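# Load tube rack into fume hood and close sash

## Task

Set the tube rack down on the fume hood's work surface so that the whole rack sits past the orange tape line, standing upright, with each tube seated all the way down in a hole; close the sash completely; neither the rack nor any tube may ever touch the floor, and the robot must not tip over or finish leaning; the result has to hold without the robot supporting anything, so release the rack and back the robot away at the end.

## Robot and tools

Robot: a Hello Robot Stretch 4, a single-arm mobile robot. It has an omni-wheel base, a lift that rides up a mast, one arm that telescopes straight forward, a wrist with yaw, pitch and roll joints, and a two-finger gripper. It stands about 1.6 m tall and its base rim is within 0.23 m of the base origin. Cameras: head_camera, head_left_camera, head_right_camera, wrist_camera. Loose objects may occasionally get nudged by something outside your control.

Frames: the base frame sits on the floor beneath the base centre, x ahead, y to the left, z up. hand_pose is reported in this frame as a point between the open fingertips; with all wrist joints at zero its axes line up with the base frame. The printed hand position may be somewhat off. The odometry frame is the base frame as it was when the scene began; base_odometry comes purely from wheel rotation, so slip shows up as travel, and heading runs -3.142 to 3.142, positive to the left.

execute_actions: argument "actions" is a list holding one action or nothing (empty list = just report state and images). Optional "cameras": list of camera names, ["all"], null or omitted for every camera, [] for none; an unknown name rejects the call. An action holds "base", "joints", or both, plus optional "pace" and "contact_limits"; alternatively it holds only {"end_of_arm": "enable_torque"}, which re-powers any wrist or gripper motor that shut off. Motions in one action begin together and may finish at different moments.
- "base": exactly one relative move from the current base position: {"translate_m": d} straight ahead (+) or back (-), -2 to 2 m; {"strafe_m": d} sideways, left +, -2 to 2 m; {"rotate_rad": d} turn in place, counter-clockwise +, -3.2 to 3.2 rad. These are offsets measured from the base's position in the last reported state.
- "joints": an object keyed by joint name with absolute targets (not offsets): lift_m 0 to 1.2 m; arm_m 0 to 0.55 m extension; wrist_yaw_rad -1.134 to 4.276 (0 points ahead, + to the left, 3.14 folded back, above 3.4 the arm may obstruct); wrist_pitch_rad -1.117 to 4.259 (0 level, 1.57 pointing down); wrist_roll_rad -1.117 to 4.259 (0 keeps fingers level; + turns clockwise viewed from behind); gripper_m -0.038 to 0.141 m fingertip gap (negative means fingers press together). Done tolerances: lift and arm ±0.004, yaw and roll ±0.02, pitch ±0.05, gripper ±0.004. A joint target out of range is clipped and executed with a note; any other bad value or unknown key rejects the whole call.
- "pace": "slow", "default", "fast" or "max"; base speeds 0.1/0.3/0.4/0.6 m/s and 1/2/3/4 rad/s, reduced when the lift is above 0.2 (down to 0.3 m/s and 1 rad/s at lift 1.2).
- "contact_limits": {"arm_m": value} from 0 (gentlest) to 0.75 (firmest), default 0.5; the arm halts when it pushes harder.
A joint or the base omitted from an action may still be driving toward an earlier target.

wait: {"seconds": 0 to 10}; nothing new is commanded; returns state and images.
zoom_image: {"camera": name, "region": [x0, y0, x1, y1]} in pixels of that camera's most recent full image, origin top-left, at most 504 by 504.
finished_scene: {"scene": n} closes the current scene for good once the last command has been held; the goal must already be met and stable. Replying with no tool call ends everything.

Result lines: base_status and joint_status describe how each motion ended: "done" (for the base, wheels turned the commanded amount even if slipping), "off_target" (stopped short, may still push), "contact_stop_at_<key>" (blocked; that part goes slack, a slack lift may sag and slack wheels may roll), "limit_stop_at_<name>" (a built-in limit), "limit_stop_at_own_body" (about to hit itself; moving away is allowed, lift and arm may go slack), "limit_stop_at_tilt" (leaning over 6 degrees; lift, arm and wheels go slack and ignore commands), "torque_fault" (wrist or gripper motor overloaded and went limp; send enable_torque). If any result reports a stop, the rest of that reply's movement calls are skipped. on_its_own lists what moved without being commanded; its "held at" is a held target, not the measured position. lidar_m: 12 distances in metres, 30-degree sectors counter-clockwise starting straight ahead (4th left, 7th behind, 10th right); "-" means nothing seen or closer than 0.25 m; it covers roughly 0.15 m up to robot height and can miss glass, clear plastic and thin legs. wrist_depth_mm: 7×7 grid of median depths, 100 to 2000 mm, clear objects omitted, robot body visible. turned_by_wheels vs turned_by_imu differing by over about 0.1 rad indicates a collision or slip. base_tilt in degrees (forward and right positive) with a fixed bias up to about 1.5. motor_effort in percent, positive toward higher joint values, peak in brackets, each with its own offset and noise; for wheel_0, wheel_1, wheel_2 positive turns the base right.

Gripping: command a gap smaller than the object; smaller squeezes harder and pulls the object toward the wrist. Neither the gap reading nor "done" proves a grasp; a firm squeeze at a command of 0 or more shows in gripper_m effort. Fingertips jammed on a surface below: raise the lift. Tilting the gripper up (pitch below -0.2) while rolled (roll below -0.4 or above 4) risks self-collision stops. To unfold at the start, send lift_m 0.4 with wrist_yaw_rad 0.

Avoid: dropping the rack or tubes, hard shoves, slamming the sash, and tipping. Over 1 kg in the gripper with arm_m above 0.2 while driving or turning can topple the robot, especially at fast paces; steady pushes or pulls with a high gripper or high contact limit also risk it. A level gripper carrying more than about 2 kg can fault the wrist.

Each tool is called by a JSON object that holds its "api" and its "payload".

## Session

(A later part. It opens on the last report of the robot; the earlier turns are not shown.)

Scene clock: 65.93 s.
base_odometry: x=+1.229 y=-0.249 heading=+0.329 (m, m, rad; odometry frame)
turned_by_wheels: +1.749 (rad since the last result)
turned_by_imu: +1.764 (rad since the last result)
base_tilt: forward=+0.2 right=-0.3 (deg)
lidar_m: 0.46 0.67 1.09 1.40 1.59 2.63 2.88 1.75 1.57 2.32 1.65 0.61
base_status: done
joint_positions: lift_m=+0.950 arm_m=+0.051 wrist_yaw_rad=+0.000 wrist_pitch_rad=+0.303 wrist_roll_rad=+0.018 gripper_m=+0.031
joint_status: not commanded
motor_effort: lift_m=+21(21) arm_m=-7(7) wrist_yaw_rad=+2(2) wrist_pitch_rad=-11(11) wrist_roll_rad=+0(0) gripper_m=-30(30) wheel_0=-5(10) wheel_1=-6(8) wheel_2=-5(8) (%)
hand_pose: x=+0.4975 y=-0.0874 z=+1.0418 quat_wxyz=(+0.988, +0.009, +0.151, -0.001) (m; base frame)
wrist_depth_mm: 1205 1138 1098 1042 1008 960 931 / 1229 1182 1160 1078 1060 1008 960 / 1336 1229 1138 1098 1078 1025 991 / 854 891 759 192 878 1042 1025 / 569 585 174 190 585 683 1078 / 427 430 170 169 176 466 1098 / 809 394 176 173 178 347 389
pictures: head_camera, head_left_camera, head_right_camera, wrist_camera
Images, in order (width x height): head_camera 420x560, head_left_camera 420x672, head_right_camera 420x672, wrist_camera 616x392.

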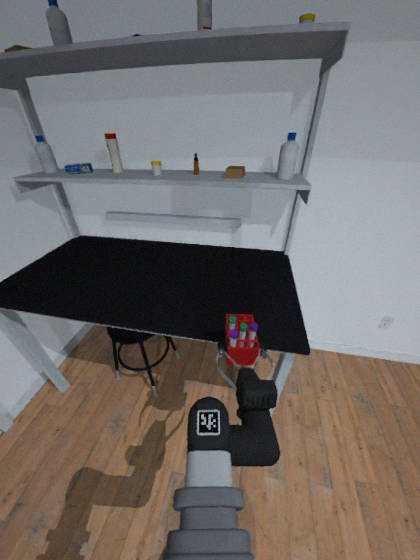

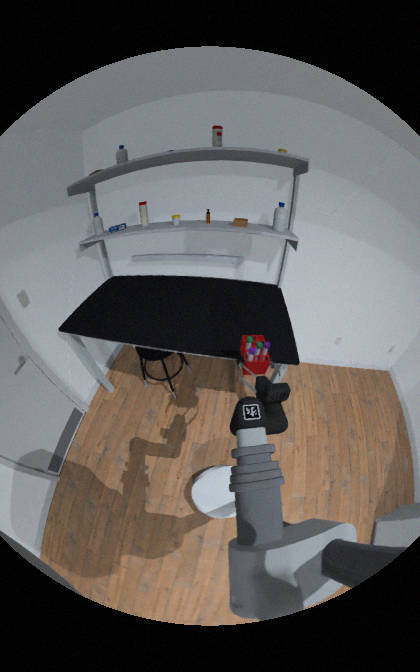

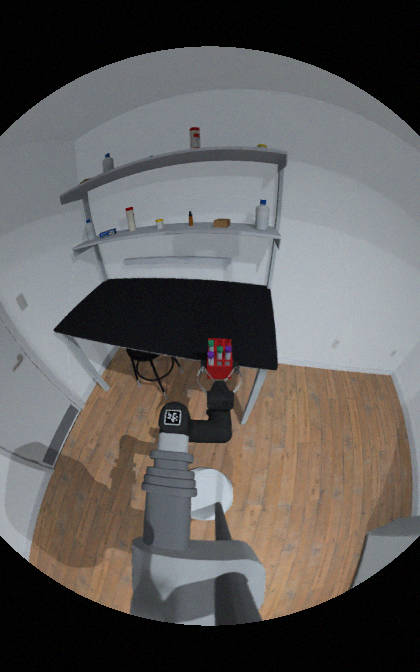

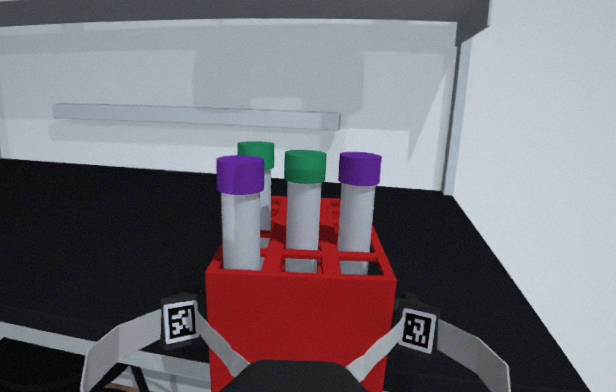

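{"api": "execute_actions", "payload": {"actions": [{"base":{"strafe_m":0.15},"pace":"slow"}], "cameras": []}}

{"api": "execute_actions", "payload": {"actions": [{"joints":{"arm_m":0.36},"pace":"slow"}], "cameras": []}}

{"api": "execute_actions", "payload": {"actions": [{"joints":{"lift_m":0.868},"pace":"slow"}], "cameras": ["head_camera","wrist_camera"]}}

Scene clock: 68.93 s.
base_odometry: x=+1.180 y=-0.107 heading=+0.329 (m, m, rad; odometry frame)
turned_by_wheels: +0.000 (rad since the last result)
turned_by_imu: -0.001 (rad since the last result)
base_tilt: forward=+0.2 right=-0.4 (deg)
lidar_m: 0.47 0.71 1.13 1.25 1.43 2.37 2.87 1.95 1.71 2.47 1.70 0.63
base_status: done
joint_positions: lift_m=+0.950 arm_m=+0.051 wrist_yaw_rad=+0.000 wrist_pitch_rad=+0.303 wrist_roll_rad=+0.018 gripper_m=+0.031
joint_status: not commanded
motor_effort: lift_m=+20(21) arm_m=-7(7) wrist_yaw_rad=+2(1) wrist_pitch_rad=-11(11) wrist_roll_rad=+1(0) gripper_m=-30(30) wheel_0=-5(12) wheel_1=+5(12) wheel_2=+0(7) (%)
hand_pose: x=+0.4975 y=-0.0874 z=+1.0418 quat_wxyz=(+0.988, +0.009, +0.151, -0.001) (m; base frame)
wrist_depth_mm: 1229 1160 1118 1060 1025 976 946 / 1281 1205 1182 1098 1078 1025 991 / 1308 1281 1182 1078 1098 1060 1025 / 854 904 750 192 891 1008 1042 / 564 580 173 191 585 634 640 / 462 436 170 168 176 462 466 / 854 480 177 173 177 364 368
pictures: none
No camera images: the call's "cameras" was empty. Leave "cameras" out to get every camera's image.

Scene clock: 73.30 s.
base_odometry: x=+1.180 y=-0.107 heading=+0.329 (m, m, rad; odometry frame)
turned_by_wheels: +0.000 (rad since the last result)
turned_by_imu: -0.001 (rad since the last result)
base_tilt: forward=+0.2 right=-0.3 (deg)
lidar_m: 0.64 0.70 1.14 1.26 1.43 2.35 2.86 1.94 1.69 2.48 1.72 0.63
base_status: not commanded
joint_positions: lift_m=+0.950 arm_m=+0.359 wrist_yaw_rad=+0.000 wrist_pitch_rad=+0.303 wrist_roll_rad=+0.018 gripper_m=+0.031
joint_status: all done
motor_effort: lift_m=+20(21) arm_m=+7(5) wrist_yaw_rad=+1(1) wrist_pitch_rad=-12(11) wrist_roll_rad=+0(0) gripper_m=-29(30) wheel_0=-5(5) wheel_1=+5(5) wheel_2=+0(0) (%)
hand_pose: x=+0.8049 y=-0.0874 z=+1.0418 quat_wxyz=(+0.988, +0.009, +0.151, -0.001) (m; base frame)
wrist_depth_mm: 917 878 831 798 768 723 699 / 946 891 854 831 788 750 723 / 991 931 798 768 798 778 750 / 842 891 750 193 831 809 768 / 564 585 173 190 580 640 640 / 418 430 170 168 176 459 462 / 342 329 176 173 178 343 366
pictures: none
No camera images: the call's "cameras" was empty. Leave "cameras" out to get every camera's image.

Scene clock: 74.87 s.
base_odometry: x=+1.180 y=-0.107 heading=+0.329 (m, m, rad; odometry frame)
turned_by_wheels: +0.000 (rad since the last result)
turned_by_imu: +0.000 (rad since the last result)
base_tilt: forward=+0.2 right=-0.2 (deg)
lidar_m: 0.63 0.70 1.15 1.25 1.43 2.34 2.85 1.96 1.71 2.48 1.70 0.63
base_status: not commanded
joint_positions: lift_m=+0.868 arm_m=+0.359 wrist_yaw_rad=+0.000 wrist_pitch_rad=+0.303 wrist_roll_rad=+0.018 gripper_m=+0.031
joint_status: all done
motor_effort: lift_m=+14(21) arm_m=+7(7) wrist_yaw_rad=+0(2) wrist_pitch_rad=-11(11) wrist_roll_rad=+0(0) gripper_m=-29(30) wheel_0=-5(5) wheel_1=+5(5) wheel_2=+0(0) (%)
hand_pose: x=+0.8049 y=-0.0874 z=+0.9604 quat_wxyz=(+0.988, +0.009, +0.151, -0.001) (m; base frame)
wrist_depth_mm: 904 878 831 788 750 732 715 / 931 891 842 798 768 759 715 / 960 917 878 831 809 778 759 / 569 585 492 191 580 676 699 / 375 389 173 191 387 421 427 / 279 285 170 168 176 306 306 / 227 217 176 173 178 228 244
pictures: head_camera, wrist_camera
Images, in order (width x height): head_camera 420x560, wrist_camera 616x392.

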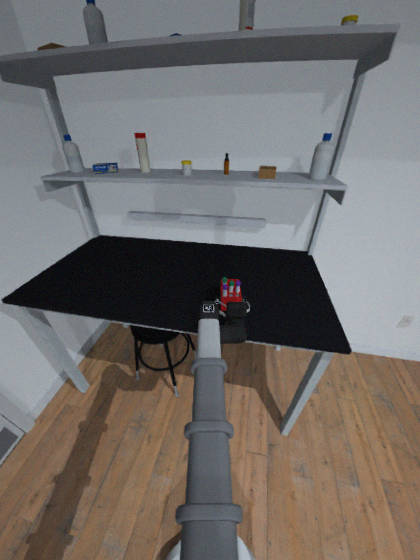

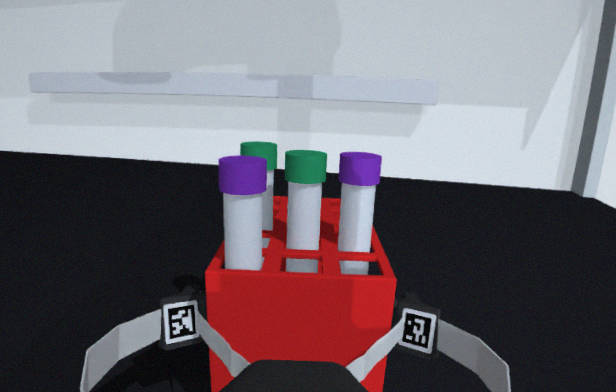

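Release, retract, go to hood.

{"api": "execute_actions", "payload": {"actions": [{"joints":{"gripper_m":0.14}}], "cameras": []}}

{"api": "execute_actions", "payload": {"actions": [{"joints":{"arm_m":0.0}}], "cameras": ["wrist_camera"]}}

{"api": "execute_actions", "payload": {"actions": [{"base":{"rotate_rad":-1.75},"joints":{"gripper_m":0.0}}], "cameras": []}}

{"api": "execute_actions", "payload": {"actions": [{"base":{"strafe_m":-0.95},"joints":{"wrist_pitch_rad":0.0,"lift_m":0.8}}], "cameras": []}}

{"api": "execute_actions", "payload": {"actions": [{"base":{"translate_m":0.75}}], "cameras": ["head_camera","wrist_camera"]}}

Scene clock: 77.23 s.
base_odometry: x=+1.180 y=-0.107 heading=+0.329 (m, m, rad; odometry frame)
turned_by_wheels: +0.000 (rad since the last result)
turned_by_imu: -0.001 (rad since the last result)
base_tilt: forward=+0.2 right=-0.3 (deg)
lidar_m: 0.65 0.70 1.14 1.25 1.44 2.35 2.86 1.93 1.69 2.48 1.72 0.64
base_status: not commanded
joint_positions: lift_m=+0.868 arm_m=+0.359 wrist_yaw_rad=+0.000 wrist_pitch_rad=+0.303 wrist_roll_rad=+0.018 gripper_m=+0.140
joint_status: all done
motor_effort: lift_m=+14(14) arm_m=+8(8) wrist_yaw_rad=+3(0) wrist_pitch_rad=-10(11) wrist_roll_rad=+0(0) gripper_m=+1(29) wheel_0=-5(5) wheel_1=+5(5) wheel_2=+0(0) (%)
hand_pose: x=+0.8050 y=-0.0874 z=+0.9606 quat_wxyz=(+0.989, +0.009, +0.151, -0.001) (m; base frame)
wrist_depth_mm: 904 866 831 798 759 723 691 / 946 904 831 809 778 750 723 / 960 917 904 842 820 778 750 / 574 585 504 227 585 676 691 / 375 389 347 211 392 427 430 / 282 207 186 186 188 278 309 / 228 228 197 150 229 239 246
pictures: none
No camera images: the call's "cameras" was empty. Leave "cameras" out to get every camera's image.

Scene clock: 79.40 s.
base_odometry: x=+1.180 y=-0.107 heading=+0.329 (m, m, rad; odometry frame)
turned_by_wheels: +0.000 (rad since the last result)
turned_by_imu: -0.001 (rad since the last result)
base_tilt: forward=+0.2 right=-0.3 (deg)
lidar_m: 0.63 0.71 1.12 1.25 1.46 2.35 2.86 1.95 1.70 2.49 1.73 0.64
base_status: not commanded
joint_positions: lift_m=+0.868 arm_m=+0.001 wrist_yaw_rad=+0.000 wrist_pitch_rad=+0.302 wrist_roll_rad=+0.018 gripper_m=+0.140
joint_status: all done
motor_effort: lift_m=+14(14) arm_m=-7(10) wrist_yaw_rad=+1(1) wrist_pitch_rad=-8(9) wrist_roll_rad=+0(0) gripper_m=+0(0) wheel_0=-5(5) wheel_1=+5(5) wheel_2=+0(0) (%)
hand_pose: x=+0.4476 y=-0.0874 z=+0.9606 quat_wxyz=(+0.989, +0.009, +0.151, -0.001) (m; base frame)
wrist_depth_mm: 1281 1255 1160 1118 1078 1042 991 / 1308 1255 1182 1138 1118 1060 1042 / 1205 1229 1229 1118 1118 1078 1060 / 580 603 627 544 661 691 1060 / 539 504 462 442 427 433 436 / 1464 206 976 1366 455 392 427 / 1138 798 1336 150 1308 1255 1255
pictures: wrist_camera
Images, in order (width x height): wrist_camera 616x392.

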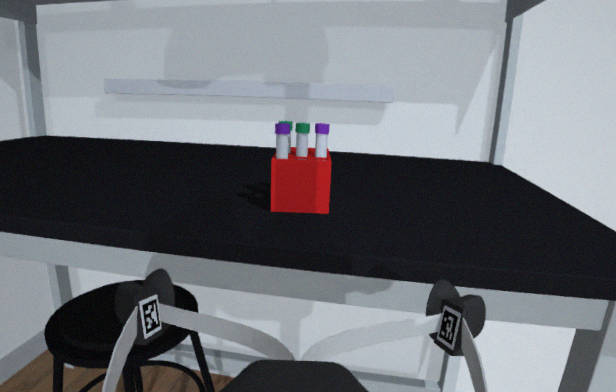

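Scene clock: 81.77 s.
base_odometry: x=+1.181 y=-0.107 heading=-1.420 (m, m, rad; odometry frame)
turned_by_wheels: -1.749 (rad since the last result)
turned_by_imu: -1.766 (rad since the last result)
base_tilt: forward=+0.1 right=-0.3 (deg)
lidar_m: 1.86 2.00 0.66 0.62 0.66 0.91 1.24 1.30 1.85 2.88 2.23 1.66
base_status: done
joint_positions: lift_m=+0.868 arm_m=+0.001 wrist_yaw_rad=+0.000 wrist_pitch_rad=+0.302 wrist_roll_rad=+0.018 gripper_m=+0.000
joint_status: all done
motor_effort: lift_m=+14(14) arm_m=-7(7) wrist_yaw_rad=+0(1) wrist_pitch_rad=-8(7) wrist_roll_rad=+0(0) gripper_m=-7(6) wheel_0=+6(10) wheel_1=+3(10) wheel_2=+3(10) (%)
hand_pose: x=+0.4476 y=-0.0874 z=+0.9606 quat_wxyz=(+0.989, +0.009, +0.151, -0.001) (m; base frame)
wrist_depth_mm: - - - - 1708 1863 1921 / - - - - 1618 1863 1983 / - - - - 1537 1397 1366 / - - - - 1576 1464 1397 / - - - - 1499 1499 1464 / 1921 1983 1983 203 1576 1576 1576 / 1537 1499 1464 174 176 1618 1576
pictures: none
No camera images: the call's "cameras" was empty. Leave "cameras" out to get every camera's image.

Scene clock: 86.27 s.
base_odometry: x=+0.241 y=-0.249 heading=-1.420 (m, m, rad; odometry frame)
turned_by_wheels: +0.000 (rad since the last result)
turned_by_imu: +0.002 (rad since the last result)
base_tilt: forward=+0.2 right=-0.4 (deg)
lidar_m: 1.57 1.65 2.46 1.58 1.64 1.34 1.29 1.34 1.92 1.89 2.48 1.64
base_status: done
joint_positions: lift_m=+0.800 arm_m=+0.001 wrist_yaw_rad=+0.000 wrist_pitch_rad=+0.003 wrist_roll_rad=+0.018 gripper_m=+0.000
joint_status: all done
motor_effort: lift_m=+15(15) arm_m=-7(7) wrist_yaw_rad=+1(0) wrist_pitch_rad=-9(12) wrist_roll_rad=+0(0) gripper_m=-7(6) wheel_0=+3(15) wheel_1=-3(13) wheel_2=+0(0) (%)
hand_pose: x=+0.4607 y=-0.0874 z=+0.9777 quat_wxyz=(+1.000, +0.009, +0.001, +0.000) (m; base frame)
wrist_depth_mm: - - 1464 1430 1397 1397 - / - - 1921 - - 1808 1397 / - - 1983 - - 1756 - / - - 1756 - - 1618 - / - - 1336 1366 1366 1366 - / - - 1336 204 1336 1336 - / - - 1366 174 176 1336 -
pictures: none
No camera images: the call's "cameras" was empty. Leave "cameras" out to get every camera's image.

Scene clock: 90.27 s.
base_odometry: x=+0.354 y=-0.991 heading=-1.420 (m, m, rad; odometry frame)
turned_by_wheels: +0.001 (rad since the last result)
turned_by_imu: -0.003 (rad since the last result)
base_tilt: forward=+0.1 right=-0.2 (deg)
lidar_m: 0.82 0.88 2.42 1.64 1.65 2.07 2.05 2.16 2.00 1.93 1.14 0.85
base_status: done
joint_positions: lift_m=+0.800 arm_m=+0.001 wrist_yaw_rad=+0.000 wrist_pitch_rad=+0.003 wrist_roll_rad=+0.018 gripper_m=+0.000
joint_status: not commanded
motor_effort: lift_m=+15(15) arm_m=-7(7) wrist_yaw_rad=+1(0) wrist_pitch_rad=-9(9) wrist_roll_rad=+0(0) gripper_m=-6(6) wheel_0=+4(6) wheel_1=+4(10) wheel_2=+0(14) (%)
hand_pose: x=+0.4607 y=-0.0874 z=+0.9777 quat_wxyz=(+1.000, +0.009, +0.001, +0.000) (m; base frame)
wrist_depth_mm: 647 904 1281 1308 1281 1255 1229 / 654 931 1281 1281 1281 1281 1229 / 647 960 1281 1255 1308 1255 1229 / 621 854 1281 1229 1308 1255 1160 / 621 615 615 668 723 1138 661 / 615 609 609 204 609 603 591 / 609 609 603 174 176 597 597
pictures: head_camera, wrist_camera
Images, in order (width x height): head_camera 420x560, wrist_camera 616x392.

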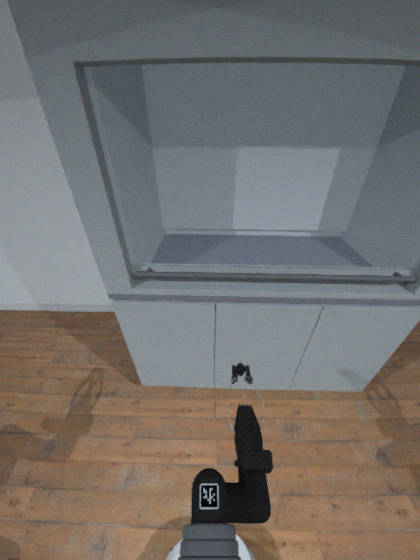

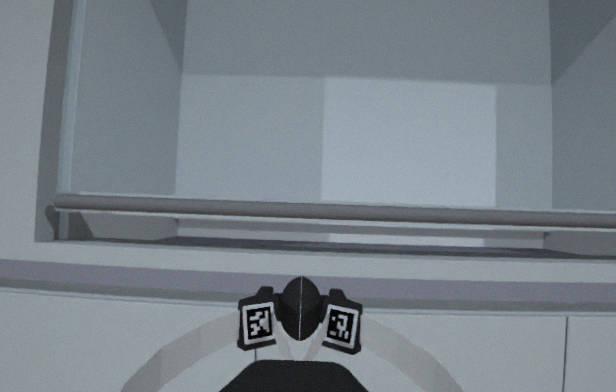

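{"api": "execute_actions", "payload": {"actions": [{"joints":{"arm_m":0.33,"lift_m":0.808}}], "cameras": ["wrist_camera"]}}

Scene clock: 92.73 s.
base_odometry: x=+0.354 y=-0.991 heading=-1.420 (m, m, rad; odometry frame)
turned_by_wheels: +0.000 (rad since the last result)
turned_by_imu: -0.001 (rad since the last result)
base_tilt: forward=+0.3 right=-0.3 (deg)
lidar_m: 0.83 0.88 2.45 1.63 1.64 2.08 2.05 2.16 2.00 1.91 1.16 0.86
base_status: not commanded
joint_positions: lift_m=+0.808 arm_m=+0.329 wrist_yaw_rad=+0.000 wrist_pitch_rad=+0.002 wrist_roll_rad=+0.018 gripper_m=+0.000
joint_status: all done
motor_effort: lift_m=+22(22) arm_m=+7(6) wrist_yaw_rad=+1(1) wrist_pitch_rad=-8(8) wrist_roll_rad=+0(0) gripper_m=-7(6) wheel_0=+3(4) wheel_1=+4(4) wheel_2=+0(0) (%)
hand_pose: x=+0.7881 y=-0.0874 z=+0.9853 quat_wxyz=(+1.000, +0.009, +0.001, +0.000) (m; base frame)
wrist_depth_mm: 627 891 946 946 960 946 946 / 640 904 946 976 946 931 931 / 621 931 946 931 931 931 931 / 296 297 342 342 946 931 931 / 615 699 732 809 691 707 723 / 286 283 285 204 309 314 315 / 282 282 281 174 175 279 277
pictures: wrist_camera
Images, in order (width x height): wrist_camera 616x392.

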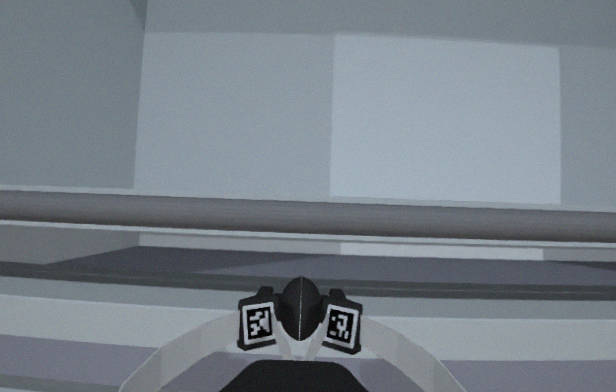

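{"api": "execute_actions", "payload": {"actions": [{"joints":{"lift_m":0.815}}], "cameras": []}}

{"api": "execute_actions", "payload": {"actions": [{"joints":{"arm_m":0.44},"pace":"slow","contact_limits":{"arm_m":0.15}}], "cameras": ["wrist_camera","head_camera"]}}

Scene clock: 93.57 s.
base_odometry: x=+0.354 y=-0.991 heading=-1.420 (m, m, rad; odometry frame)
turned_by_wheels: +0.000 (rad since the last result)
turned_by_imu: +0.000 (rad since the last result)
base_tilt: forward=+0.2 right=-0.3 (deg)
lidar_m: 0.83 0.86 2.43 1.61 1.66 2.07 2.05 2.16 1.99 1.90 1.15 0.86
base_status: not commanded
joint_positions: lift_m=+0.815 arm_m=+0.329 wrist_yaw_rad=+0.000 wrist_pitch_rad=+0.002 wrist_roll_rad=+0.018 gripper_m=+0.000
joint_status: all done
motor_effort: lift_m=+22(20) arm_m=+7(7) wrist_yaw_rad=+1(2) wrist_pitch_rad=-8(7) wrist_roll_rad=+0(0) gripper_m=-7(5) wheel_0=+3(4) wheel_1=+4(4) wheel_2=+0(0) (%)
hand_pose: x=+0.7881 y=-0.0874 z=+0.9923 quat_wxyz=(+1.000, +0.009, +0.001, +0.000) (m; base frame)
wrist_depth_mm: 627 904 960 946 960 946 931 / 634 891 931 960 946 946 946 / 627 917 946 946 931 946 931 / 345 768 931 946 931 946 917 / 574 741 661 699 732 338 336 / 286 301 309 204 336 343 347 / 283 282 281 174 176 279 278
pictures: none
No camera images: the call's "cameras" was empty. Leave "cameras" out to get every camera's image.

Scene clock: 95.93 s.
base_odometry: x=+0.354 y=-0.991 heading=-1.420 (m, m, rad; odometry frame)
turned_by_wheels: +0.000 (rad since the last result)
turned_by_imu: -0.001 (rad since the last result)
base_tilt: forward=+0.1 right=-0.4 (deg)
lidar_m: 0.81 0.88 2.43 1.62 1.67 2.07 2.05 2.15 1.98 1.92 1.14 0.86
base_status: not commanded
joint_positions: lift_m=+0.815 arm_m=+0.439 wrist_yaw_rad=+0.000 wrist_pitch_rad=+0.002 wrist_roll_rad=+0.018 gripper_m=+0.000
joint_status: all done
motor_effort: lift_m=+22(22) arm_m=+7(4) wrist_yaw_rad=+1(1) wrist_pitch_rad=-8(8) wrist_roll_rad=+0(0) gripper_m=-8(6) wheel_0=+4(4) wheel_1=+4(4) wheel_2=+0(0) (%)
contact_limits: arm_m 0.15
hand_pose: x=+0.8981 y=-0.0874 z=+0.9923 quat_wxyz=(+1.000, +0.009, +0.001, +0.000) (m; base frame)
wrist_depth_mm: 627 842 854 854 831 831 842 / 615 831 831 831 831 831 831 / 615 842 831 831 831 831 820 / 233 233 231 820 831 831 820 / 559 189 182 180 178 178 179 / 286 298 306 204 459 469 477 / 191 191 183 174 176 217 217
pictures: head_camera, wrist_camera
Images, in order (width x height): head_camera 420x560, wrist_camera 616x392.

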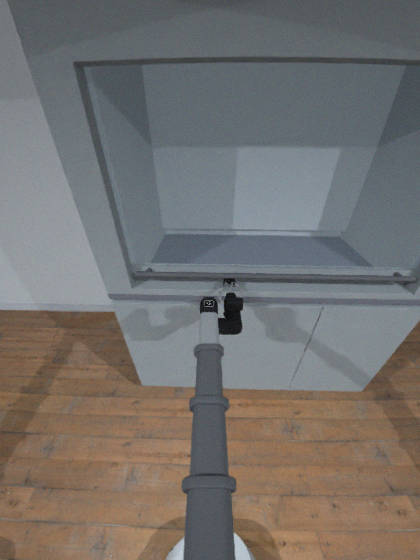

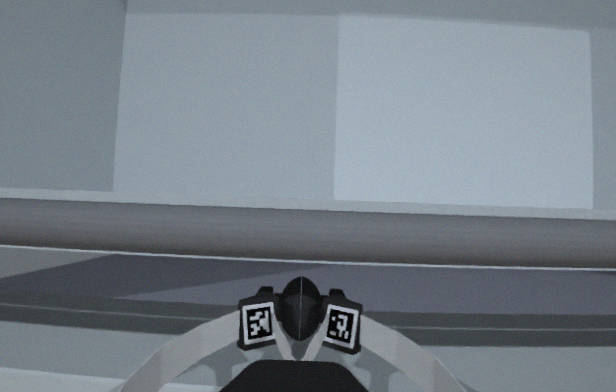

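{"api": "execute_actions", "payload": {"actions": [{"joints":{"lift_m":0.9},"pace":"slow"}], "cameras": ["wrist_camera"]}}

Scene clock: 98.20 s.
torque_fault: wrist_pitch_rad switched itself off since the last result.
base_odometry: x=+0.354 y=-0.991 heading=-1.420 (m, m, rad; odometry frame)
turned_by_wheels: +0.000 (rad since the last result)
turned_by_imu: -0.001 (rad since the last result)
base_tilt: forward=+0.3 right=-0.2 (deg)
lidar_m: 0.81 0.88 2.44 1.61 1.66 2.10 2.05 2.16 1.99 1.91 1.15 0.85
base_status: not commanded
joint_positions: lift_m=+0.900 arm_m=+0.439 wrist_yaw_rad=+0.000 wrist_pitch_rad=+0.348 wrist_roll_rad=+0.018 gripper_m=+0.000
joint_status: all done
on_its_own: wrist_pitch_rad is off since a torque_fault, until you send "end_of_arm": "enable_torque" (your +0.000 is given up)
motor_effort: lift_m=+22(31) arm_m=+7(7) wrist_yaw_rad=+1(2) wrist_pitch_rad=-1(100) wrist_roll_rad=+0(0) gripper_m=-7(7) wheel_0=+2(3) wheel_1=+4(4) wheel_2=+1(1) (%)
hand_pose: x=+0.8809 y=-0.0875 z=+0.9795 quat_wxyz=(+0.985, +0.009, +0.173, -0.002) (m; base frame)
wrist_depth_mm: 615 750 750 732 750 741 732 / 627 798 778 768 768 778 768 / 564 798 798 809 798 798 798 / 179 178 179 180 183 219 218 / 304 296 303 291 296 300 301 / 236 239 242 202 252 254 255 / 203 200 197 173 175 206 206
pictures: wrist_camera
Images, in order (width x height): wrist_camera 616x392.

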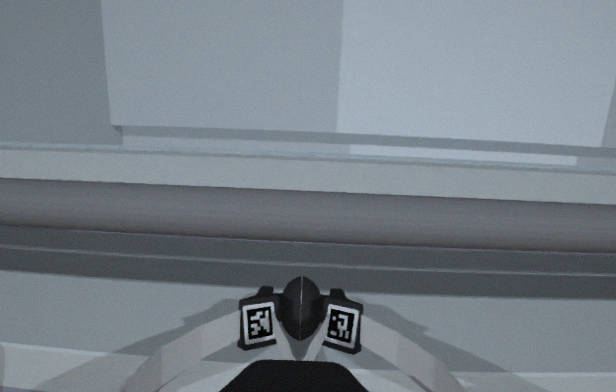

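{"api": "execute_actions", "payload": {"actions": [{"end_of_arm":"enable_torque"}], "cameras": []}}

{"api": "execute_actions", "payload": {"actions": [{"joints":{"arm_m":0.15}}], "cameras": []}}

{"api": "execute_actions", "payload": {"actions": [{"base":{"translate_m":0.2},"joints":{"lift_m":1.17,"wrist_pitch_rad":1.0,"wrist_roll_rad":1.57,"gripper_m":0.08}}], "cameras": []}}

{"api": "execute_actions", "payload": {"actions": [{"joints":{"arm_m":0.33},"pace":"slow","contact_limits":{"arm_m":0.15}}]}}

Scene clock: 99.80 s.
base_odometry: x=+0.354 y=-0.991 heading=-1.420 (m, m, rad; odometry frame)
turned_by_wheels: +0.000 (rad since the last result)
turned_by_imu: +0.000 (rad since the last result)
base_tilt: forward=+0.2 right=-0.1 (deg)
lidar_m: 0.83 0.88 2.44 1.63 1.65 2.07 2.05 2.16 2.00 1.91 1.14 0.85
base_status: not commanded
joint_positions: lift_m=+0.900 arm_m=+0.439 wrist_yaw_rad=+0.000 wrist_pitch_rad=+0.348 wrist_roll_rad=+0.018 gripper_m=+0.000
joint_status: not commanded
end_of_arm: enable_torque: each motor that was off is on again
on_its_own: wrist_pitch_rad is held at +0.348, not at your +0.000, since a torque_fault
motor_effort: lift_m=+22(22) arm_m=+6(6) wrist_yaw_rad=+1(3) wrist_pitch_rad=-1(2) wrist_roll_rad=+0(0) gripper_m=-6(7) wheel_0=+3(3) wheel_1=+4(4) wheel_2=+1(1) (%)
hand_pose: x=+0.8809 y=-0.0875 z=+0.9795 quat_wxyz=(+0.985, +0.009, +0.173, -0.002) (m; base frame)
wrist_depth_mm: 615 759 750 759 741 732 732 / 621 788 778 788 788 759 759 / 564 798 798 798 798 798 798 / 179 178 179 180 183 218 218 / 306 297 303 293 294 298 301 / 235 238 243 204 252 254 255 / 202 199 198 174 176 206 206
pictures: none
No camera images: the call's "cameras" was empty. Leave "cameras" out to get every camera's image.

Scene clock: 101.80 s.
base_odometry: x=+0.354 y=-0.991 heading=-1.420 (m, m, rad; odometry frame)
turned_by_wheels: +0.000 (rad since the last result)
turned_by_imu: -0.001 (rad since the last result)
base_tilt: forward=+0.2 right=-0.3 (deg)
lidar_m: 0.81 0.88 2.44 1.63 1.65 2.09 2.05 2.15 1.99 1.93 1.16 0.85
base_status: not commanded
joint_positions: lift_m=+0.900 arm_m=+0.151 wrist_yaw_rad=+0.000 wrist_pitch_rad=+0.350 wrist_roll_rad=+0.018 gripper_m=+0.000
joint_status: all done
on_its_own: wrist_pitch_rad is held at +0.348, not at your +0.000, since a torque_fault
motor_effort: lift_m=+22(22) arm_m=-7(10) wrist_yaw_rad=+1(1) wrist_pitch_rad=-7(8) wrist_roll_rad=+0(0) gripper_m=-7(7) wheel_0=+3(3) wheel_1=+4(4) wheel_2=+1(1) (%)
hand_pose: x=+0.5931 y=-0.0874 z=+0.9789 quat_wxyz=(+0.985, +0.009, +0.174, -0.002) (m; base frame)
wrist_depth_mm: 634 904 1025 1025 991 991 976 / 609 866 1060 1042 1042 1060 1042 / 580 615 750 500 492 512 496 / 484 484 480 480 496 504 521 / 512 508 504 496 500 496 484 / 535 525 517 204 512 517 512 / 559 549 549 173 176 535 535
pictures: none
No camera images: the call's "cameras" was empty. Leave "cameras" out to get every camera's image.

Scene clock: 103.97 s.
base_odometry: x=+0.384 y=-1.188 heading=-1.420 (m, m, rad; odometry frame)
turned_by_wheels: +0.000 (rad since the last result)
turned_by_imu: -0.001 (rad since the last result)
base_tilt: forward=+0.2 right=-0.3 (deg)
lidar_m: 0.62 0.65 2.14 2.22 1.67 2.28 2.24 2.38 1.99 1.99 0.88 0.65
base_status: done
joint_positions: lift_m=+1.170 arm_m=+0.151 wrist_yaw_rad=+0.000 wrist_pitch_rad=+1.001 wrist_roll_rad=+1.570 gripper_m=+0.080
joint_status: all done
motor_effort: lift_m=+22(28) arm_m=-7(7) wrist_yaw_rad=+0(1) wrist_pitch_rad=-5(6) wrist_roll_rad=+1(5) gripper_m=-2(7) wheel_0=+3(9) wheel_1=+5(7) wheel_2=-3(15) (%)
hand_pose: x=+0.4777 y=-0.0874 z=+1.1050 quat_wxyz=(+0.621, +0.620, +0.339, -0.339) (m; base frame)
wrist_depth_mm: 831 647 452 525 820 1229 1098 / 809 634 442 530 831 1182 1078 / 778 627 445 539 842 1205 1098 / 768 413 445 539 854 1182 1060 / 759 399 452 549 854 1182 1078 / 732 404 211 554 213 1160 1060 / 723 373 442 156 809 1118 1042
pictures: none
No camera images: the call's "cameras" was empty. Leave "cameras" out to get every camera's image.

Scene clock: 107.03 s.
base_odometry: x=+0.384 y=-1.188 heading=-1.420 (m, m, rad; odometry frame)
turned_by_wheels: +0.000 (rad since the last result)
turned_by_imu: -0.001 (rad since the last result)
base_tilt: forward=+0.3 right=-0.3 (deg)
lidar_m: 0.63 0.66 2.15 2.22 1.70 2.27 2.26 2.38 1.97 1.96 0.89 0.64
base_status: not commanded
joint_positions: lift_m=+1.170 arm_m=+0.328 wrist_yaw_rad=-0.001 wrist_pitch_rad=+1.004 wrist_roll_rad=+1.570 gripper_m=+0.080
joint_status: all done
motor_effort: lift_m=+21(22) arm_m=+9(11) wrist_yaw_rad=+4(4) wrist_pitch_rad=-13(13) wrist_roll_rad=+2(1) gripper_m=+1(3) wheel_0=+3(3) wheel_1=+5(5) wheel_2=-2(2) (%)
contact_limits: arm_m 0.15
hand_pose: x=+0.6541 y=-0.0876 z=+1.1045 quat_wxyz=(+0.620, +0.620, +0.340, -0.340) (m; base frame)
wrist_depth_mm: 691 647 521 304 355 759 1118 / 715 627 517 301 357 778 1098 / 707 615 508 297 357 788 1078 / 707 603 504 296 357 842 1060 / 683 597 496 293 362 891 1098 / 699 585 198 289 214 946 1060 / 699 585 477 148 345 1042 1060
pictures: head_camera, head_left_camera, head_right_camera, wrist_camera
Images, in order (width x height): head_camera 420x560, head_left_camera 420x672, head_right_camera 420x672, wrist_camera 616x392.

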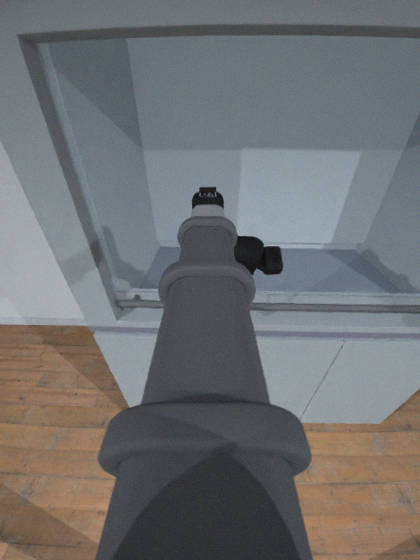

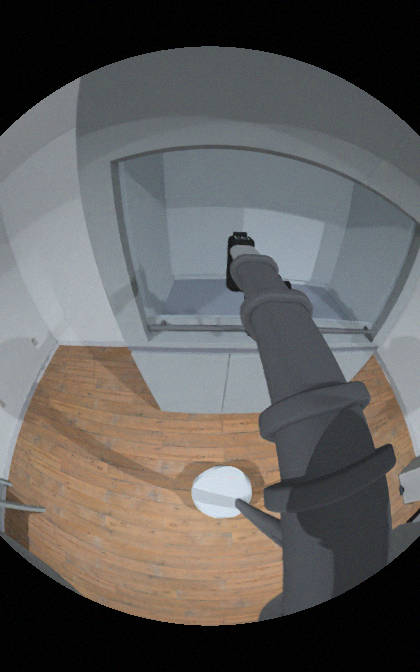

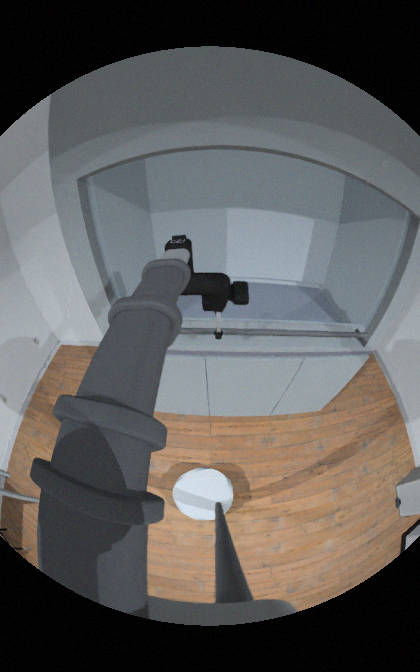

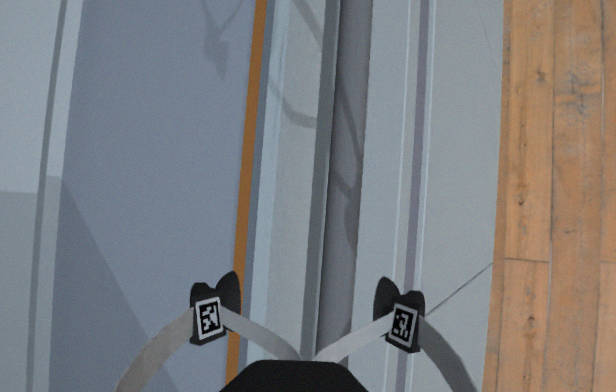

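{"api": "execute_actions", "payload": {"actions": [{"joints":{"arm_m":0.315,"lift_m":1.13,"gripper_m":0.06},"pace":"slow"}], "cameras": ["wrist_camera"]}}

{"api": "execute_actions", "payload": {"actions": [{"joints":{"arm_m":0.335,"lift_m":1.09},"pace":"slow"}], "cameras": ["wrist_camera","head_right_camera"]}}

Scene clock: 108.63 s.
base_odometry: x=+0.384 y=-1.188 heading=-1.420 (m, m, rad; odometry frame)
turned_by_wheels: +0.000 (rad since the last result)
turned_by_imu: +0.000 (rad since the last result)
base_tilt: forward=+0.1 right=-0.3 (deg)
lidar_m: 0.63 0.67 2.16 2.20 1.69 2.29 2.26 2.38 1.96 1.96 0.87 0.66
base_status: not commanded
joint_positions: lift_m=+1.130 arm_m=+0.316 wrist_yaw_rad=+0.000 wrist_pitch_rad=+1.002 wrist_roll_rad=+1.570 gripper_m=+0.060
joint_status: all done
motor_effort: lift_m=+13(20) arm_m=-7(5) wrist_yaw_rad=+2(4) wrist_pitch_rad=-6(14) wrist_roll_rad=+1(1) gripper_m=-3(4) wheel_0=+3(3) wheel_1=+5(5) wheel_2=-3(2) (%)
hand_pose: x=+0.6426 y=-0.0875 z=+1.0655 quat_wxyz=(+0.621, +0.620, +0.340, -0.339) (m; base frame)
wrist_depth_mm: 699 574 469 282 345 820 1060 / 683 564 462 286 351 820 1060 / 676 549 274 290 357 854 1078 / 683 544 279 291 366 878 1060 / 676 535 281 325 389 960 1042 / 647 530 211 319 213 1042 1025 / 647 517 264 154 320 1078 1025
pictures: wrist_camera
Images, in order (width x height): wrist_camera 616x392.

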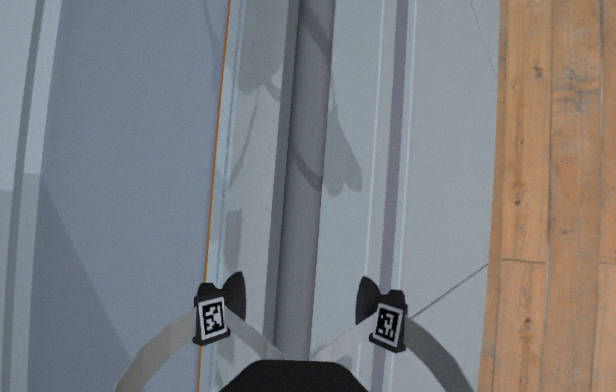

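Scene clock: 110.00 s.
base_odometry: x=+0.384 y=-1.188 heading=-1.420 (m, m, rad; odometry frame)
turned_by_wheels: -0.001 (rad since the last result)
turned_by_imu: +0.006 (rad since the last result)
base_tilt: forward=+0.2 right=-0.3 (deg)
lidar_m: 0.63 0.67 2.18 2.06 1.70 2.28 2.24 2.38 1.98 1.97 0.86 0.65
base_status: not commanded
joint_positions: lift_m=+1.091 arm_m=+0.333 wrist_yaw_rad=-0.009 wrist_pitch_rad=+1.000 wrist_roll_rad=+1.571 gripper_m=+0.060
joint_status: all done
on_its_own: wrist_yaw_rad is at rest, and its effort (+27) is outside its rest range (-13 to +13)
motor_effort: lift_m=+7(13) arm_m=+12(16) wrist_yaw_rad=+27(30) wrist_pitch_rad=+0(6) wrist_roll_rad=-2(2) gripper_m=-2(3) wheel_0=+0(3) wheel_1=+2(5) wheel_2=-8(8) (%)
hand_pose: x=+0.6592 y=-0.0888 z=+1.0264 quat_wxyz=(+0.619, +0.622, +0.336, -0.342) (m; base frame)
wrist_depth_mm: 654 521 248 257 303 691 1042 / 647 512 249 262 306 699 1042 / 640 500 243 224 312 715 1025 / 627 488 244 223 315 750 1025 / 609 480 242 286 322 768 991 / 591 477 195 221 213 820 991 / 574 436 236 149 281 891 976
pictures: head_right_camera, wrist_camera
Images, in order (width x height): head_right_camera 420x672, wrist_camera 616x392.

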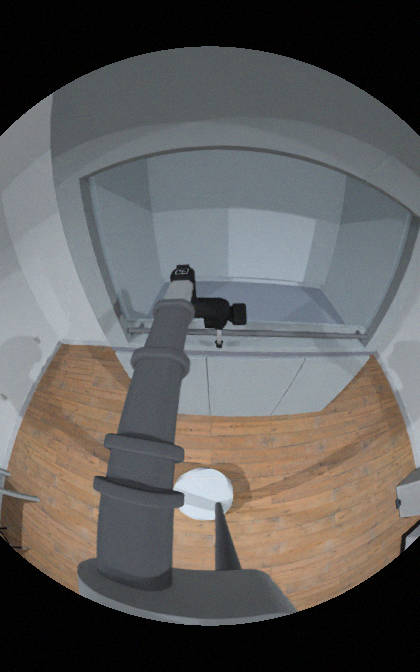

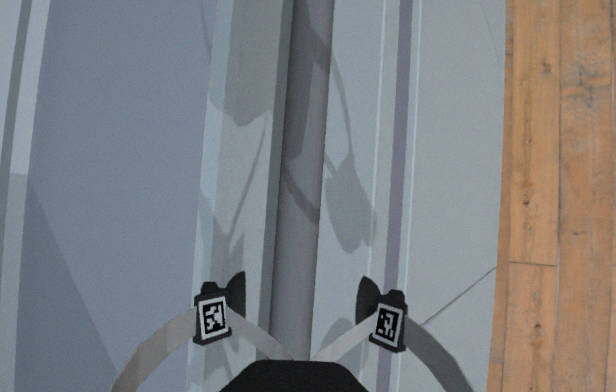

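{"api": "execute_actions", "payload": {"actions": [{"joints":{"gripper_m":-0.03,"arm_m":0.325}}], "cameras": ["wrist_camera"]}}

{"api": "execute_actions", "payload": {"actions": [{"joints":{"lift_m":1.2},"pace":"slow"}], "cameras": ["wrist_camera","head_camera"]}}

Scene clock: 111.90 s.
base_odometry: x=+0.384 y=-1.189 heading=-1.419 (m, m, rad; odometry frame)
turned_by_wheels: +0.001 (rad since the last result)
turned_by_imu: -0.015 (rad since the last result)
base_tilt: forward=+0.2 right=-0.4 (deg)
lidar_m: 0.63 0.66 2.15 2.34 1.67 2.25 2.25 2.37 1.98 1.98 0.88 0.63
base_status: not commanded
joint_positions: lift_m=+1.090 arm_m=+0.326 wrist_yaw_rad=+0.012 wrist_pitch_rad=+0.987 wrist_roll_rad=+1.571 gripper_m=-0.029
joint_status: all done
on_its_own: wrist_yaw_rad is at rest, and its effort (-32) is outside its rest range (-13 to +13); wrist_pitch_rad is at rest, and its effort (+36) is outside its rest range (-23 to +23)
motor_effort: lift_m=+22(22) arm_m=-7(5) wrist_yaw_rad=-32(33) wrist_pitch_rad=+36(41) wrist_roll_rad=-2(3) gripper_m=-39(40) wheel_0=-3(3) wheel_1=+1(2) wheel_2=+9(10) (%)
hand_pose: x=+0.6572 y=-0.0856 z=+1.0272 quat_wxyz=(+0.625, +0.621, +0.338, -0.331) (m; base frame)
wrist_depth_mm: 647 512 237 252 290 634 1025 / 634 500 235 215 297 654 1042 / 627 484 238 213 300 668 1008 / 615 484 236 281 309 707 1008 / 609 473 234 211 312 750 991 / 585 469 195 205 319 798 1008 / 574 150 225 192 177 866 976
pictures: wrist_camera
Images, in order (width x height): wrist_camera 616x392.

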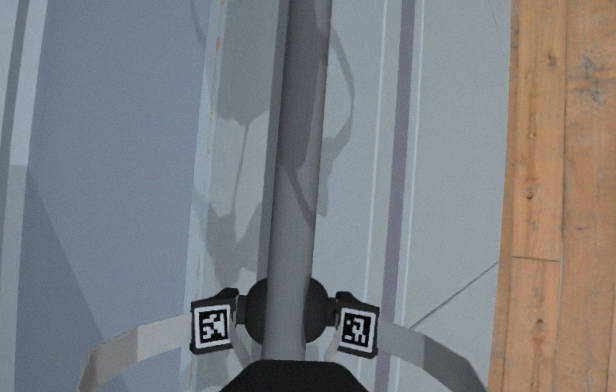

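Scene clock: 113.67 s.
base_odometry: x=+0.384 y=-1.189 heading=-1.420 (m, m, rad; odometry frame)
turned_by_wheels: -0.001 (rad since the last result)
turned_by_imu: +0.001 (rad since the last result)
base_tilt: forward=+0.0 right=-0.3 (deg)
lidar_m: 0.62 0.67 2.14 2.30 1.67 2.26 2.24 2.38 1.99 1.98 0.88 0.65
base_status: not commanded
joint_positions: lift_m=+1.200 arm_m=+0.326 wrist_yaw_rad=+0.000 wrist_pitch_rad=+1.001 wrist_roll_rad=+1.570 gripper_m=-0.029
joint_status: all done
motor_effort: lift_m=+22(34) arm_m=-6(7) wrist_yaw_rad=+2(36) wrist_pitch_rad=-4(36) wrist_roll_rad=-1(2) gripper_m=-22(43) wheel_0=-1(2) wheel_1=+0(2) wheel_2=+0(12) (%)
hand_pose: x=+0.6526 y=-0.0874 z=+1.1349 quat_wxyz=(+0.620, +0.620, +0.339, -0.339) (m; base frame)
wrist_depth_mm: 676 699 564 303 384 768 1138 / 683 691 564 297 389 778 1138 / 691 676 554 296 387 798 1098 / 683 654 539 291 389 820 1098 / 699 654 539 290 384 866 1098 / 732 634 508 200 382 946 1098 / 723 603 404 177 177 991 1060
pictures: head_camera, wrist_camera
Images, in order (width x height): head_camera 420x560, wrist_camera 616x392.

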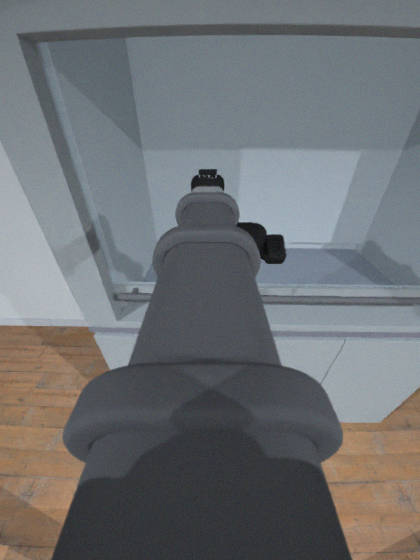

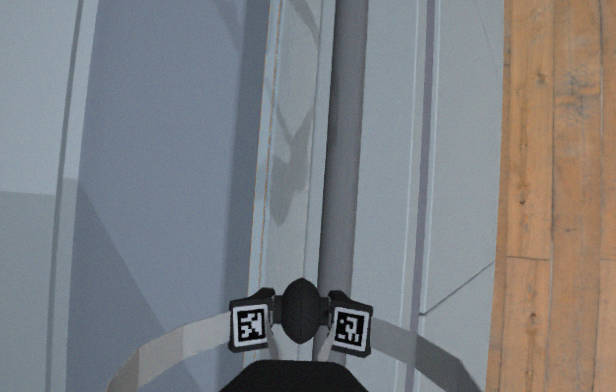

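{"api": "execute_actions", "payload": {"actions": [{"joints":{"gripper_m":0.05,"wrist_pitch_rad":1.3,"arm_m":0.41}}], "cameras": ["wrist_camera"]}}

Scene clock: 115.67 s.
base_odometry: x=+0.384 y=-1.189 heading=-1.420 (m, m, rad; odometry frame)
turned_by_wheels: +0.000 (rad since the last result)
turned_by_imu: -0.001 (rad since the last result)
base_tilt: forward=+0.2 right=-0.3 (deg)
lidar_m: 0.63 0.66 2.16 2.32 1.69 2.26 2.25 2.39 1.99 1.97 0.86 0.65
base_status: not commanded
joint_positions: lift_m=+1.200 arm_m=+0.409 wrist_yaw_rad=+0.000 wrist_pitch_rad=+1.301 wrist_roll_rad=+1.570 gripper_m=+0.050
joint_status: all done
motor_effort: lift_m=+22(22) arm_m=+7(9) wrist_yaw_rad=+2(2) wrist_pitch_rad=-3(1) wrist_roll_rad=-1(2) gripper_m=-2(20) wheel_0=-1(1) wheel_1=+0(0) wheel_2=-1(1) (%)
hand_pose: x=+0.6566 y=-0.0874 z=+1.0999 quat_wxyz=(+0.563, +0.563, +0.428, -0.428) (m; base frame)
wrist_depth_mm: 508 473 254 271 778 1229 1182 / 504 462 257 278 891 1229 1182 / 496 466 264 364 1025 1229 1182 / 496 459 250 362 1255 1229 1160 / 488 455 253 357 1255 1229 991 / 484 449 197 247 218 1205 1042 / 477 449 242 148 462 1229 1138
pictures: wrist_camera
Images, in order (width x height): wrist_camera 616x392.

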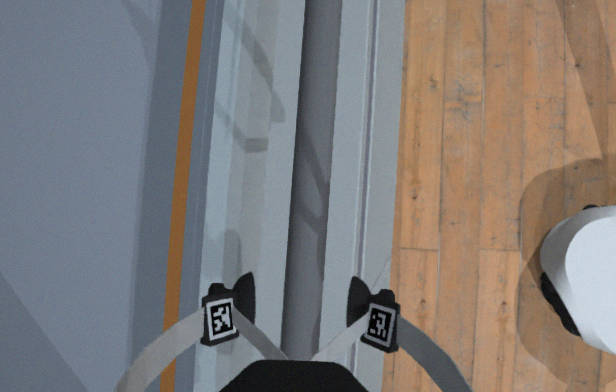

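{"api": "execute_actions", "payload": {"actions": [{"joints":{"lift_m":1.13,"arm_m":0.425},"pace":"slow"}], "cameras": ["wrist_camera"]}}

{"api": "execute_actions", "payload": {"actions": [{"joints":{"gripper_m":-0.035}}], "cameras": ["wrist_camera"]}}

{"api": "execute_actions", "payload": {"actions": [{"joints":{"lift_m":1.2},"pace":"slow"}], "cameras": ["wrist_camera"]}}

Scene clock: 117.27 s.
base_odometry: x=+0.384 y=-1.189 heading=-1.420 (m, m, rad; odometry frame)
turned_by_wheels: +0.000 (rad since the last result)
turned_by_imu: +0.006 (rad since the last result)
base_tilt: forward=+0.1 right=-0.2 (deg)
lidar_m: 0.62 0.66 2.17 2.20 1.67 2.28 2.26 2.39 1.99 2.00 0.87 0.65
base_status: not commanded
joint_positions: lift_m=+1.177 arm_m=+0.419 wrist_yaw_rad=-0.003 wrist_pitch_rad=+1.305 wrist_roll_rad=+1.571 gripper_m=+0.050
joint_status: lift_m contact_stop (moved -0.023 of -0.070); arm_m contact_stop_at_lift_m (moved +0.011 of +0.016)
on_its_own: arm_m is held at +0.419, not at your +0.425, since a contact_stop; lift_m is slack since a contact_stop (your +1.130 is given up)
motor_effort: lift_m=+17(24) arm_m=+0(9) wrist_yaw_rad=+8(16) wrist_pitch_rad=-16(16) wrist_roll_rad=-1(2) gripper_m=-2(4) wheel_0=-3(2) wheel_1=+1(4) wheel_2=-3(6) (%)
hand_pose: x=+0.6658 y=-0.0876 z=+1.0766 quat_wxyz=(+0.561, +0.562, +0.428, -0.430) (m; base frame)
wrist_depth_mm: 477 445 377 253 691 1229 1160 / 466 439 375 256 798 1229 1182 / 462 436 245 267 946 1205 1138 / 462 430 251 334 1229 1205 1138 / 455 424 237 240 1255 1205 991 / 449 421 195 329 218 1205 1025 / 445 418 235 152 413 1182 1098
pictures: wrist_camera
Images, in order (width x height): wrist_camera 616x392.

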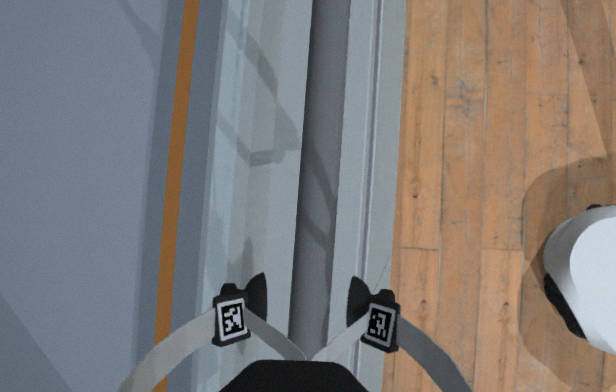

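not run: a stop came earlier in this reply.

not run: a stop came earlier in this reply.

{"api": "execute_actions", "payload": {"actions": [{"joints":{"lift_m":1.19,"arm_m":0.395},"pace":"slow"}], "cameras": ["wrist_camera"]}}

{"api": "execute_actions", "payload": {"actions": [{"joints":{"lift_m":1.13},"pace":"slow"}], "cameras": ["wrist_camera"]}}

Scene clock: 118.70 s.
base_odometry: x=+0.384 y=-1.189 heading=-1.420 (m, m, rad; odometry frame)
turned_by_wheels: +0.000 (rad since the last result)
turned_by_imu: +0.000 (rad since the last result)
base_tilt: forward=+0.3 right=-0.3 (deg)
lidar_m: 0.63 0.67 2.16 2.21 1.68 2.29 2.25 2.38 1.99 1.96 0.88 0.65
base_status: not commanded
joint_positions: lift_m=+1.190 arm_m=+0.396 wrist_yaw_rad=+0.000 wrist_pitch_rad=+1.301 wrist_roll_rad=+1.570 gripper_m=+0.050
joint_status: all done
motor_effort: lift_m=+22(21) arm_m=-7(10) wrist_yaw_rad=+2(8) wrist_pitch_rad=-5(17) wrist_roll_rad=-1(2) gripper_m=-3(4) wheel_0=-2(2) wheel_1=+0(1) wheel_2=-3(3) (%)
hand_pose: x=+0.6440 y=-0.0875 z=+1.0898 quat_wxyz=(+0.563, +0.563, +0.428, -0.428) (m; base frame)
wrist_depth_mm: 496 462 279 357 946 1229 1182 / 488 455 267 355 1098 1229 1160 / 484 452 272 355 1255 1229 1138 / 480 445 260 353 1255 1229 1138 / 473 442 264 347 1255 1205 976 / 469 436 196 349 219 1205 991 / 466 433 253 158 597 1182 1118
pictures: wrist_camera
Images, in order (width x height): wrist_camera 616x392.

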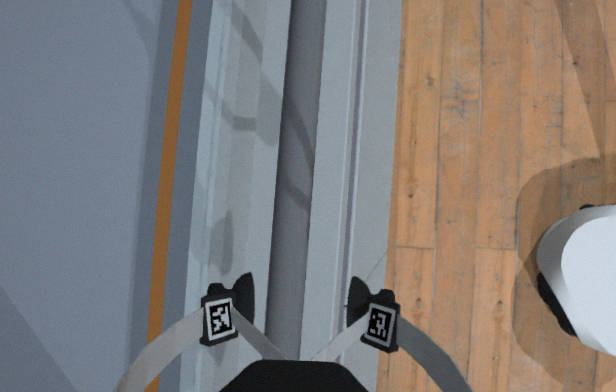

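Scene clock: 120.07 s.
base_odometry: x=+0.384 y=-1.189 heading=-1.420 (m, m, rad; odometry frame)
turned_by_wheels: +0.000 (rad since the last result)
turned_by_imu: +0.000 (rad since the last result)
base_tilt: forward=+0.3 right=-0.3 (deg)
lidar_m: 0.62 0.67 2.16 2.19 1.68 2.28 2.24 2.37 1.97 1.98 0.89 0.67
base_status: not commanded
joint_positions: lift_m=+1.131 arm_m=+0.396 wrist_yaw_rad=-0.001 wrist_pitch_rad=+1.297 wrist_roll_rad=+1.570 gripper_m=+0.050
joint_status: all done
motor_effort: lift_m=+10(21) arm_m=-4(7) wrist_yaw_rad=+2(7) wrist_pitch_rad=+6(10) wrist_roll_rad=-1(1) gripper_m=-2(4) wheel_0=-2(3) wheel_1=+0(0) wheel_2=-3(3) (%)
hand_pose: x=+0.6447 y=-0.0875 z=+1.0311 quat_wxyz=(+0.564, +0.564, +0.427, -0.427) (m; base frame)
wrist_depth_mm: 424 394 226 217 831 1182 1118 / 421 389 229 298 946 1160 1118 / 415 384 220 297 1078 1160 1118 / 415 379 224 296 1160 1160 1118 / 402 377 228 297 1205 1160 976 / 402 373 203 296 218 1138 1025 / 397 210 220 157 549 1118 1078
pictures: wrist_camera
Images, in order (width x height): wrist_camera 616x392.

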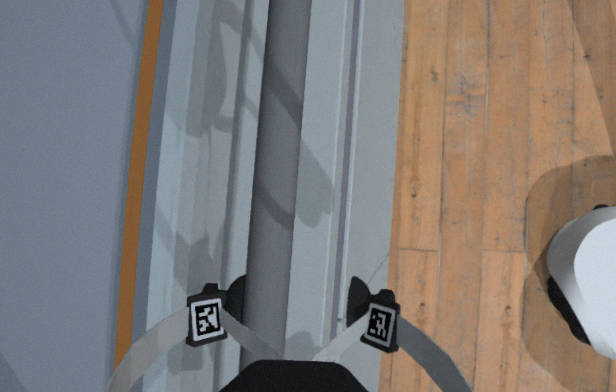

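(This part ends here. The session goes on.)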